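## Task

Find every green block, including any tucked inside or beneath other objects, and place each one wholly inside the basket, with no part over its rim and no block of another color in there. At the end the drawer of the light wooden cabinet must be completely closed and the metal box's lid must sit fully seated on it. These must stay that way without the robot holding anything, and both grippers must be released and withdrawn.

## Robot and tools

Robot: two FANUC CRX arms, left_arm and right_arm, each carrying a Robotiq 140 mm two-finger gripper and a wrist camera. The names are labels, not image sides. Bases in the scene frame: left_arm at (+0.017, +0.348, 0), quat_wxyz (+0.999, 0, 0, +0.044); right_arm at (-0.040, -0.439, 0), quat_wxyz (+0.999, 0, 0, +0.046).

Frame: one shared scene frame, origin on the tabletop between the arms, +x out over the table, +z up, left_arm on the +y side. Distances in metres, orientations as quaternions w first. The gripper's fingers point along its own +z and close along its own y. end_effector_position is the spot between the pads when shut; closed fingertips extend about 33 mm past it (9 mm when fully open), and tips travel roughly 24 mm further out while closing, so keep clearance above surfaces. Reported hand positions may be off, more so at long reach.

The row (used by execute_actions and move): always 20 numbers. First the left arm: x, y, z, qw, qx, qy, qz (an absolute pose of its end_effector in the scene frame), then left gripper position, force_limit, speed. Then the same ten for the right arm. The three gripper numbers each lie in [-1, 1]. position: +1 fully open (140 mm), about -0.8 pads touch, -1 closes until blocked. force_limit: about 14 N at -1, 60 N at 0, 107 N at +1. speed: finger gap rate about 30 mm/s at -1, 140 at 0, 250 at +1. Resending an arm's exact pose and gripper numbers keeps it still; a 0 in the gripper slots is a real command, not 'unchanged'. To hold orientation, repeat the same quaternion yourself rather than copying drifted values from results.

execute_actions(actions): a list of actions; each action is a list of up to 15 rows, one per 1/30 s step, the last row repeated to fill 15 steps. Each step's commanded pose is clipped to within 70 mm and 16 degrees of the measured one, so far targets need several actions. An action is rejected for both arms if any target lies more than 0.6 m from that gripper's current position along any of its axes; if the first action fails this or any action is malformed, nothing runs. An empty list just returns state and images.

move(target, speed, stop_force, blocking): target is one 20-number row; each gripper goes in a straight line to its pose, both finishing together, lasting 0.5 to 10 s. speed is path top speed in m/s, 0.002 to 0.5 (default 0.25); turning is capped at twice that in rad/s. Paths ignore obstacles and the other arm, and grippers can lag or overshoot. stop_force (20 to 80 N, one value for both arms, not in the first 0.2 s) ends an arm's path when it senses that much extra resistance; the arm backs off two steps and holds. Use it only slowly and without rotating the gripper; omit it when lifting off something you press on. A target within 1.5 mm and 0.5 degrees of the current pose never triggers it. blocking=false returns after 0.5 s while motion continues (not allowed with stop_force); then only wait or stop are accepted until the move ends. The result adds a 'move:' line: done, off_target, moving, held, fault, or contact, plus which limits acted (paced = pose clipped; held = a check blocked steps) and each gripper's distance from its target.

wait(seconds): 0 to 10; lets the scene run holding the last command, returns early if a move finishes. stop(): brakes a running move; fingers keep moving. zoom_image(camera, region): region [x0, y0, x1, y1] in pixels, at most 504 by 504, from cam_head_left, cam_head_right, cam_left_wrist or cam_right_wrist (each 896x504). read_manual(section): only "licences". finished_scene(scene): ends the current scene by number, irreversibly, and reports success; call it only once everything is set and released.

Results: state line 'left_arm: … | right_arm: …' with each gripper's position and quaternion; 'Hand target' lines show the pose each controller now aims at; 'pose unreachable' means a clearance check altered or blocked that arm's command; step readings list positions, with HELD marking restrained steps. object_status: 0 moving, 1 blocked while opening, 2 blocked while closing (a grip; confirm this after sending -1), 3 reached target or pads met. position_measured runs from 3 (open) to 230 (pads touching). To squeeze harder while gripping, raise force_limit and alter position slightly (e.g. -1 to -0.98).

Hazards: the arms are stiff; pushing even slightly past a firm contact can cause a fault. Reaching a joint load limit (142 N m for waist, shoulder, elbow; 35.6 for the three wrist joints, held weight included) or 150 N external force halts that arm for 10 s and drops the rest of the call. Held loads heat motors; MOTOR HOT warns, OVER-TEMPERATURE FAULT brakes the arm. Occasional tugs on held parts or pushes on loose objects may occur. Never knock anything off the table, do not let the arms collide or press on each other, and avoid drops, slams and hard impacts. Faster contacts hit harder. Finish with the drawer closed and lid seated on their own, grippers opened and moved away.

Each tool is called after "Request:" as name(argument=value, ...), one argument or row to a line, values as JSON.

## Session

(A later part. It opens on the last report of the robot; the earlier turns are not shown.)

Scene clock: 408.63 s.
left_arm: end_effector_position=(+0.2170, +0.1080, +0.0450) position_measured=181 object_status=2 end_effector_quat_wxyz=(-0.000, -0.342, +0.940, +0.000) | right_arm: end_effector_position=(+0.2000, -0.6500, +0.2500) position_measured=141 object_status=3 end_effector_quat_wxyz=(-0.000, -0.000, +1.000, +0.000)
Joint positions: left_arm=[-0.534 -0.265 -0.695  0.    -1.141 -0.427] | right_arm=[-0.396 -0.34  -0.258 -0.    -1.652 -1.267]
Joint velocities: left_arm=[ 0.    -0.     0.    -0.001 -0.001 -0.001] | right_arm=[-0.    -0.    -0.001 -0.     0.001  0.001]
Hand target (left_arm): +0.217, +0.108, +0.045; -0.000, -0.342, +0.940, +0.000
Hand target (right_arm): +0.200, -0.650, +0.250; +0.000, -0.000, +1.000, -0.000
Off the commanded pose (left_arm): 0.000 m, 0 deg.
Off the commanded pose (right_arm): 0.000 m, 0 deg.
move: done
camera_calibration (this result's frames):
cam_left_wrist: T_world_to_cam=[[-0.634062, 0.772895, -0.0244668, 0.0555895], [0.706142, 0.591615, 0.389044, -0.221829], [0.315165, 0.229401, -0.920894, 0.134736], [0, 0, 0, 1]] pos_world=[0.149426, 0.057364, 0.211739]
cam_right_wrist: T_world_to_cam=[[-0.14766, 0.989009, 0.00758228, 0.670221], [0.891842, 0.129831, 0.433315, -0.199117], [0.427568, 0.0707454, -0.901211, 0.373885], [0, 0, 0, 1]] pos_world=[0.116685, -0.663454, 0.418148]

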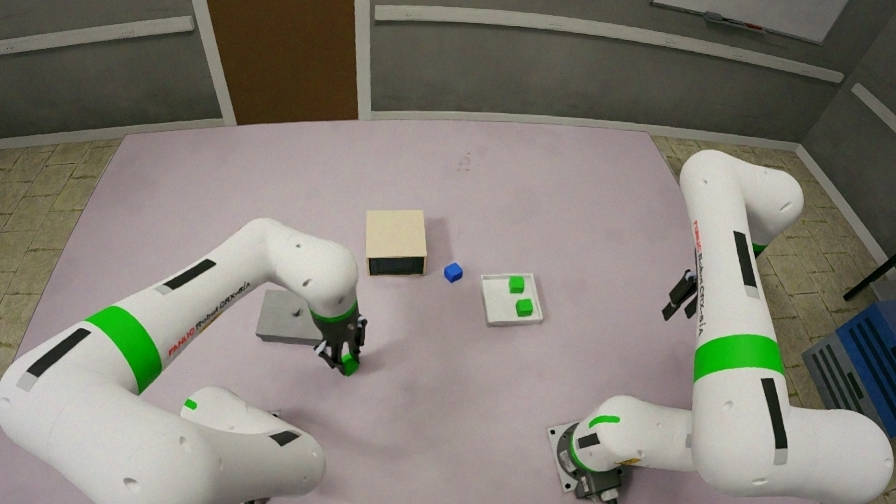

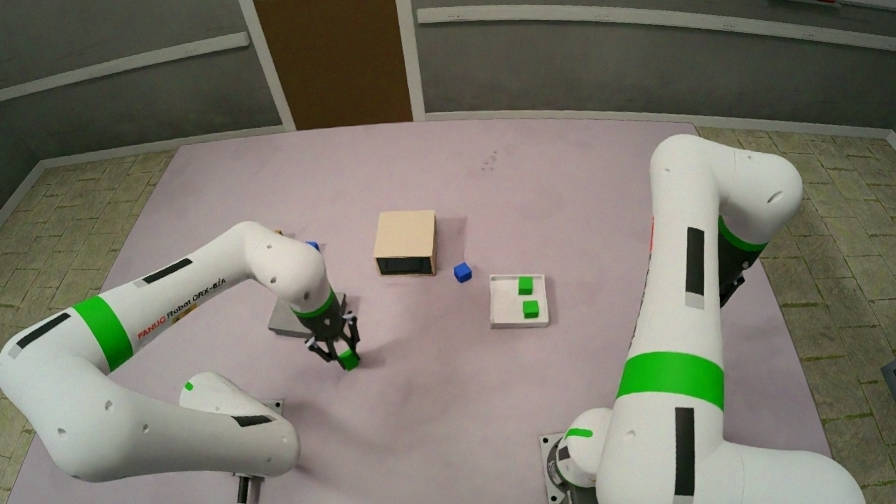

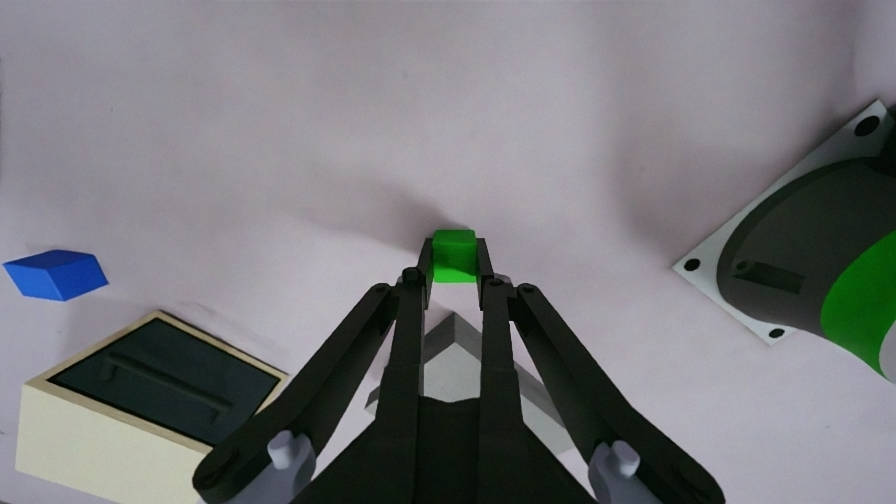

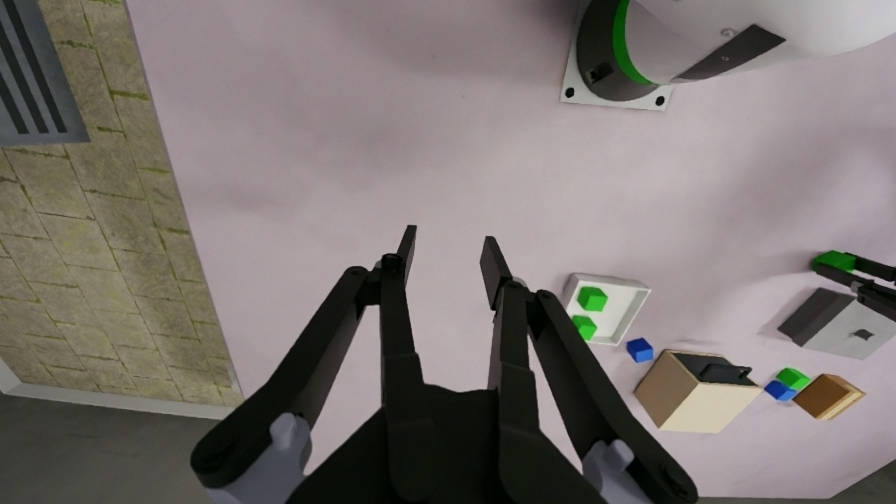

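Request:
move(
  target=[0.217,0.108,0.14,0,-0.342,0.94,0,-1,0,0,0.2,-0.65,0.25,0,0,1,0,-0.1,0,0],
  speed=0.15,
)

Request:
move(
  target=[0.355,-0.275,0.13,0,0,1,0,-1,0,0,0.2,-0.65,0.25,0,0,1,0,-0.1,0,0],
  speed=0.25,
)

Scene clock: 417.40 s.
left_arm: end_effector_position=(+0.2169, +0.1079, +0.1400) position_measured=181 object_status=2 end_effector_quat_wxyz=(-0.000, -0.342, +0.940, -0.000) | right_arm: end_effector_position=(+0.2000, -0.6500, +0.2500) position_measured=141 object_status=3 end_effector_quat_wxyz=(-0.000, +0.000, +1.000, +0.000)
Joint positions: left_arm=[-0.534 -0.349 -0.522  0.    -1.398 -0.427] | right_arm=[-0.396 -0.34  -0.258 -0.    -1.652 -1.267]
Joint velocities: left_arm=[ 0.002 -0.    -0.     0.001 -0.003  0.001] | right_arm=[-0.     0.     0.     0.    -0.003 -0.   ]
Hand target (left_arm): +0.217, +0.108, +0.140; -0.000, -0.342, +0.940, -0.000
Hand target (right_arm): +0.200, -0.650, +0.250; +0.000, -0.000, +1.000, -0.000
Off the commanded pose (left_arm): 0.000 m, 0 deg.
Off the commanded pose (right_arm): 0.000 m, 0 deg.
move: done
camera_calibration (this result's frames):
cam_left_wrist: T_world_to_cam=[[-0.633879, 0.773041, -0.0245887, 0.0578919], [0.706354, 0.591562, 0.388741, -0.258571], [0.315058, 0.229046, -0.921019, 0.222387], [0, 0, 0, 1]] pos_world=[0.149274, 0.0572705, 0.306763]
cam_right_wrist: T_world_to_cam=[[-0.14766, 0.989009, 0.00758218, 0.670221], [0.891842, 0.129831, 0.433315, -0.199118], [0.427568, 0.0707452, -0.901211, 0.373885], [0, 0, 0, 1]] pos_world=[0.116685, -0.663454, 0.418148]

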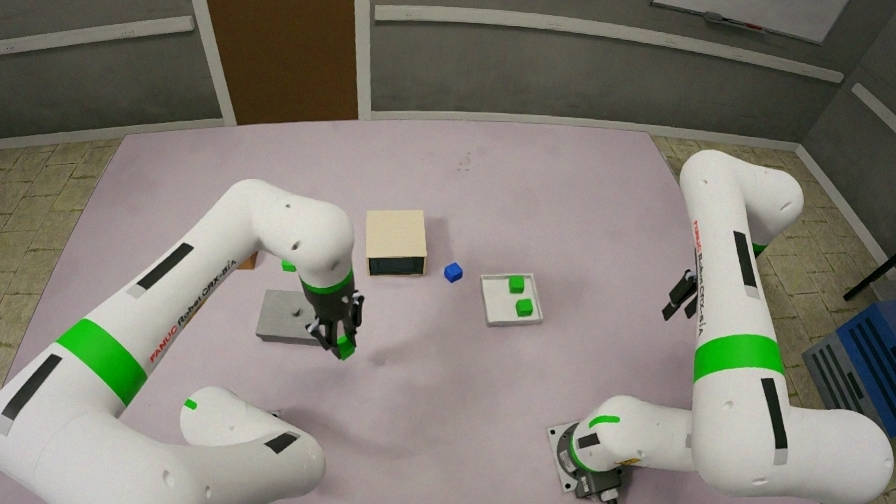

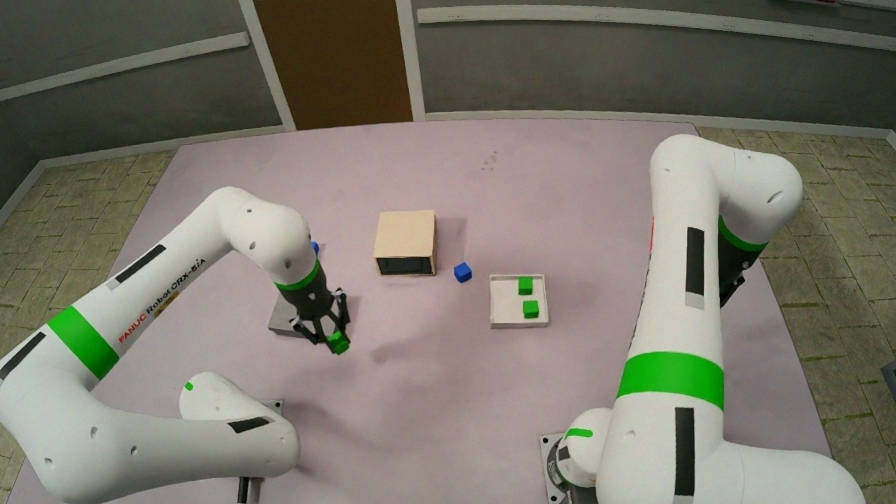

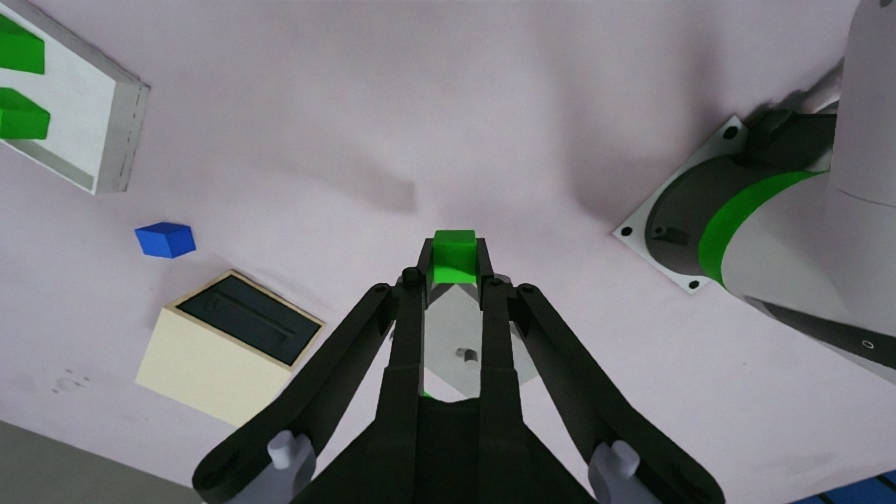

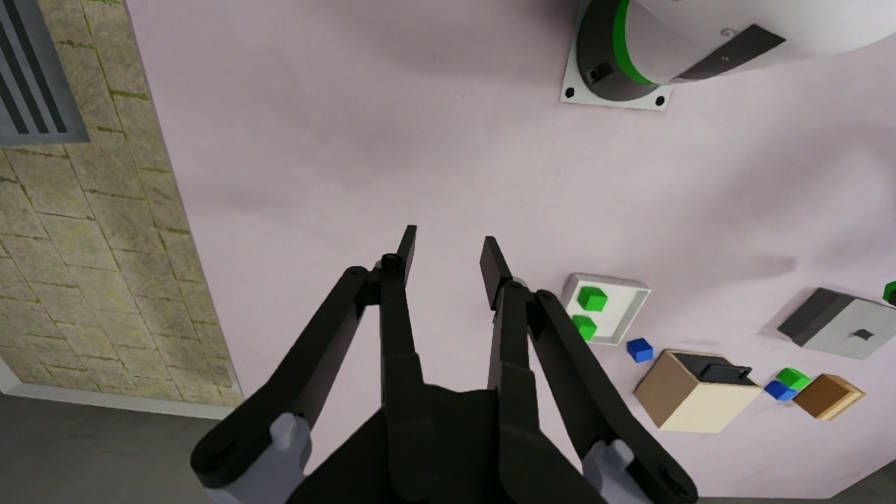

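Scene clock: 419.53 s.
left_arm: end_effector_position=(+0.3558, -0.2742, +0.1302) position_measured=181 object_status=2 end_effector_quat_wxyz=(+0.000, +0.000, +1.000, +0.001) | right_arm: end_effector_position=(+0.2000, -0.6500, +0.2500) position_measured=141 object_status=3 end_effector_quat_wxyz=(-0.000, +0.000, +1.000, +0.000)
Joint positions: left_arm=[-0.976  0.707  0.684 -0.001 -1.549 -0.683] | right_arm=[-0.396 -0.34  -0.258 -0.    -1.652 -1.267]
Joint velocities: left_arm=[-0.     0.002  0.002  0.    -0.003  0.001] | right_arm=[-0.001 -0.001 -0.001  0.     0.    -0.   ]
Hand target (left_arm): +0.356, -0.274, +0.130; +0.000, +0.000, +1.000, +0.001
Hand target (right_arm): +0.200, -0.650, +0.250; +0.000, -0.000, +1.000, -0.000
Off the commanded pose (left_arm): 0.001 m, 0 deg.
Off the commanded pose (right_arm): 0.000 m, 0 deg.
move: done
camera_calibration (this result's frames):
cam_left_wrist: T_world_to_cam=[[0.0113281, 0.999665, -0.0232919, 0.273523], [0.921103, -0.00136689, 0.389316, -0.365965], [0.389154, -0.0258644, -0.92081, 0.160817], [0, 0, 0, 1]] pos_world=[0.271411, -0.269772, 0.296929]
cam_right_wrist: T_world_to_cam=[[-0.14766, 0.989009, 0.00758212, 0.670221], [0.891842, 0.129831, 0.433315, -0.199117], [0.427568, 0.0707451, -0.901211, 0.373885], [0, 0, 0, 1]] pos_world=[0.116685, -0.663454, 0.418148]

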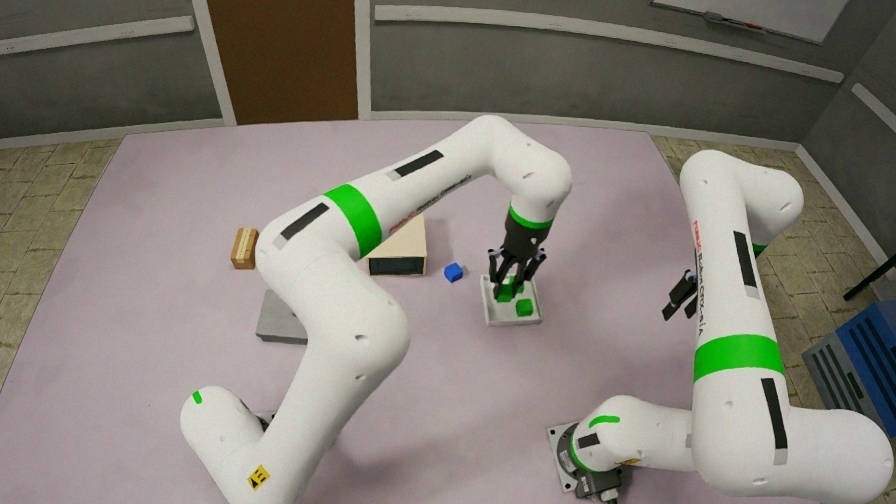

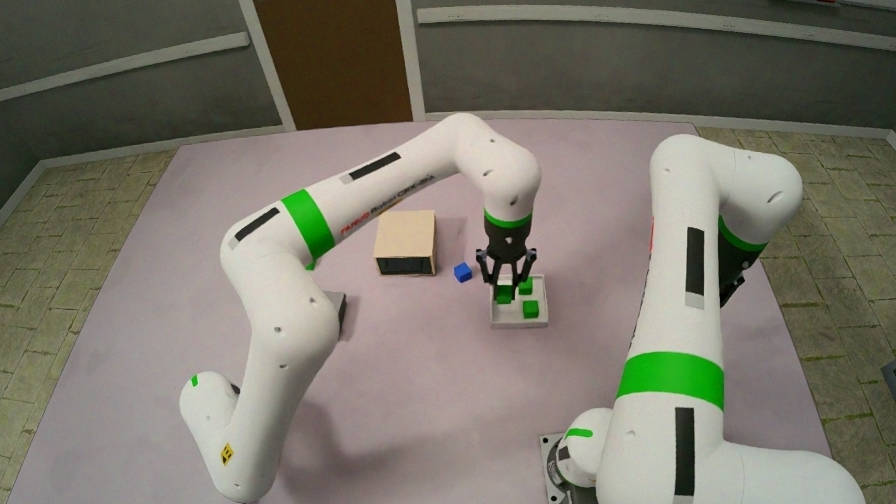

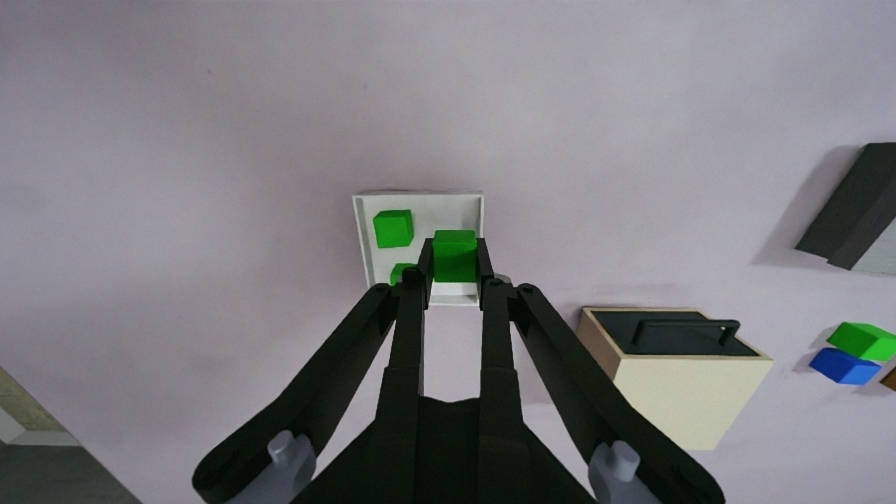

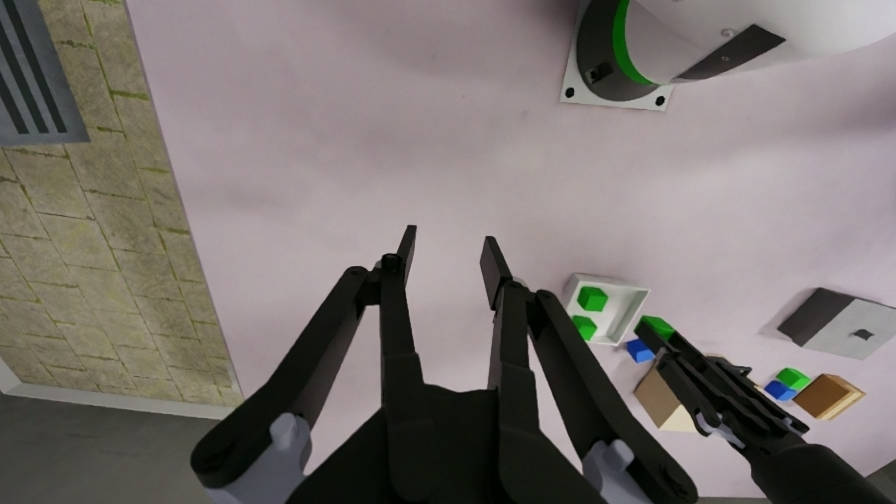

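Request:
move(
  target=[0.355,-0.284,0.085,0,0,1,0,-1,0,0,0.2,-0.65,0.25,0,0,1,0,-0.1,0,0],
  speed=0.08,
)

Scene clock: 425.47 s.
left_arm: end_effector_position=(+0.3550, -0.2840, +0.0851) position_measured=181 object_status=2 end_effector_quat_wxyz=(+0.000, -0.000, +1.000, -0.000) | right_arm: end_effector_position=(+0.2000, -0.6500, +0.2500) position_measured=141 object_status=3 end_effector_quat_wxyz=(-0.000, +0.000, +1.000, +0.000)
Joint positions: left_arm=[-0.985  0.741  0.634  0.    -1.464 -0.673] | right_arm=[-0.396 -0.34  -0.258 -0.    -1.652 -1.267]
Joint velocities: left_arm=[ 0.     0.     0.     0.001  0.    -0.   ] | right_arm=[ 0.     0.    -0.     0.     0.001  0.   ]
Hand target (left_arm): +0.355, -0.284, +0.085; +0.000, -0.000, +1.000, +0.000
Hand target (right_arm): +0.200, -0.650, +0.250; +0.000, -0.000, +1.000, -0.000
Off the commanded pose (left_arm): 0.000 m, 0 deg.
Off the commanded pose (right_arm): 0.000 m, 0 deg.
move: done
camera_calibration (this result's frames):
cam_left_wrist: T_world_to_cam=[[0.0108696, 0.99964, -0.0245371, 0.28251], [0.921195, -0.000465795, 0.389101, -0.347446], [0.38895, -0.0268329, -0.920868, 0.119088], [0, 0, 0, 1]] pos_world=[0.270675, -0.279375, 0.251788]
cam_right_wrist: T_world_to_cam=[[-0.14766, 0.989009, 0.00758212, 0.670221], [0.891842, 0.129831, 0.433315, -0.199117], [0.427568, 0.0707453, -0.901211, 0.373885], [0, 0, 0, 1]] pos_world=[0.116685, -0.663454, 0.418148]

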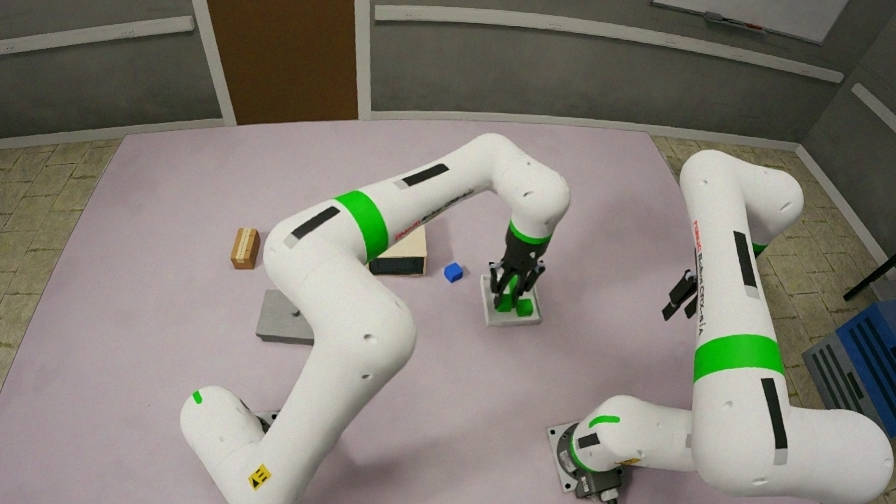

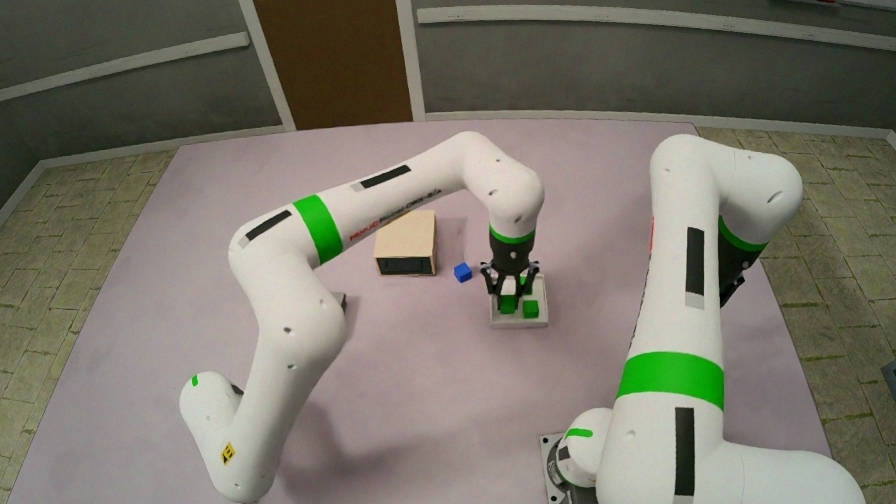

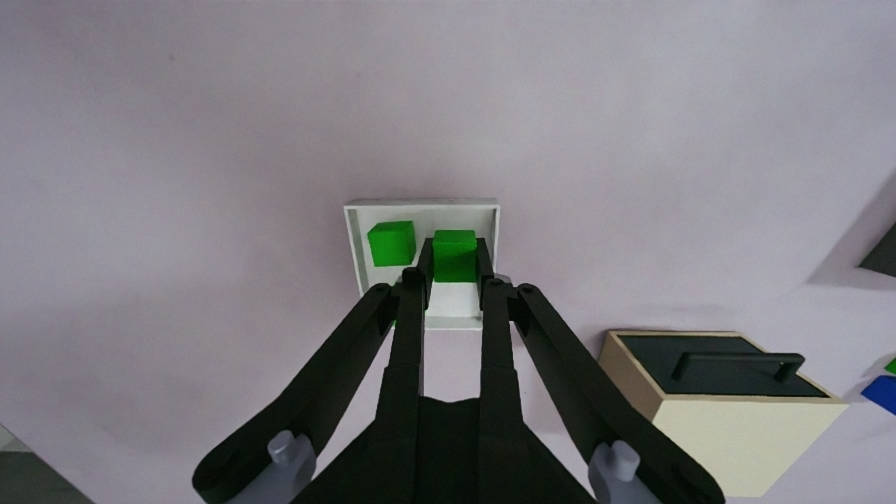

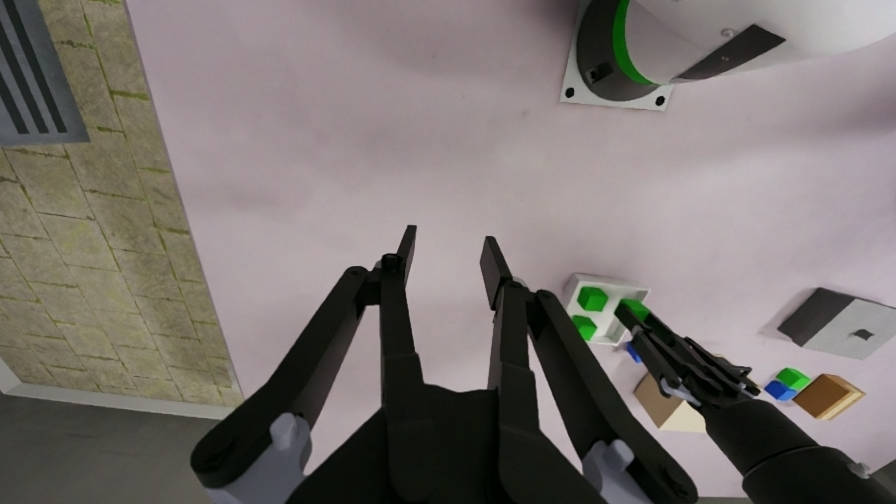

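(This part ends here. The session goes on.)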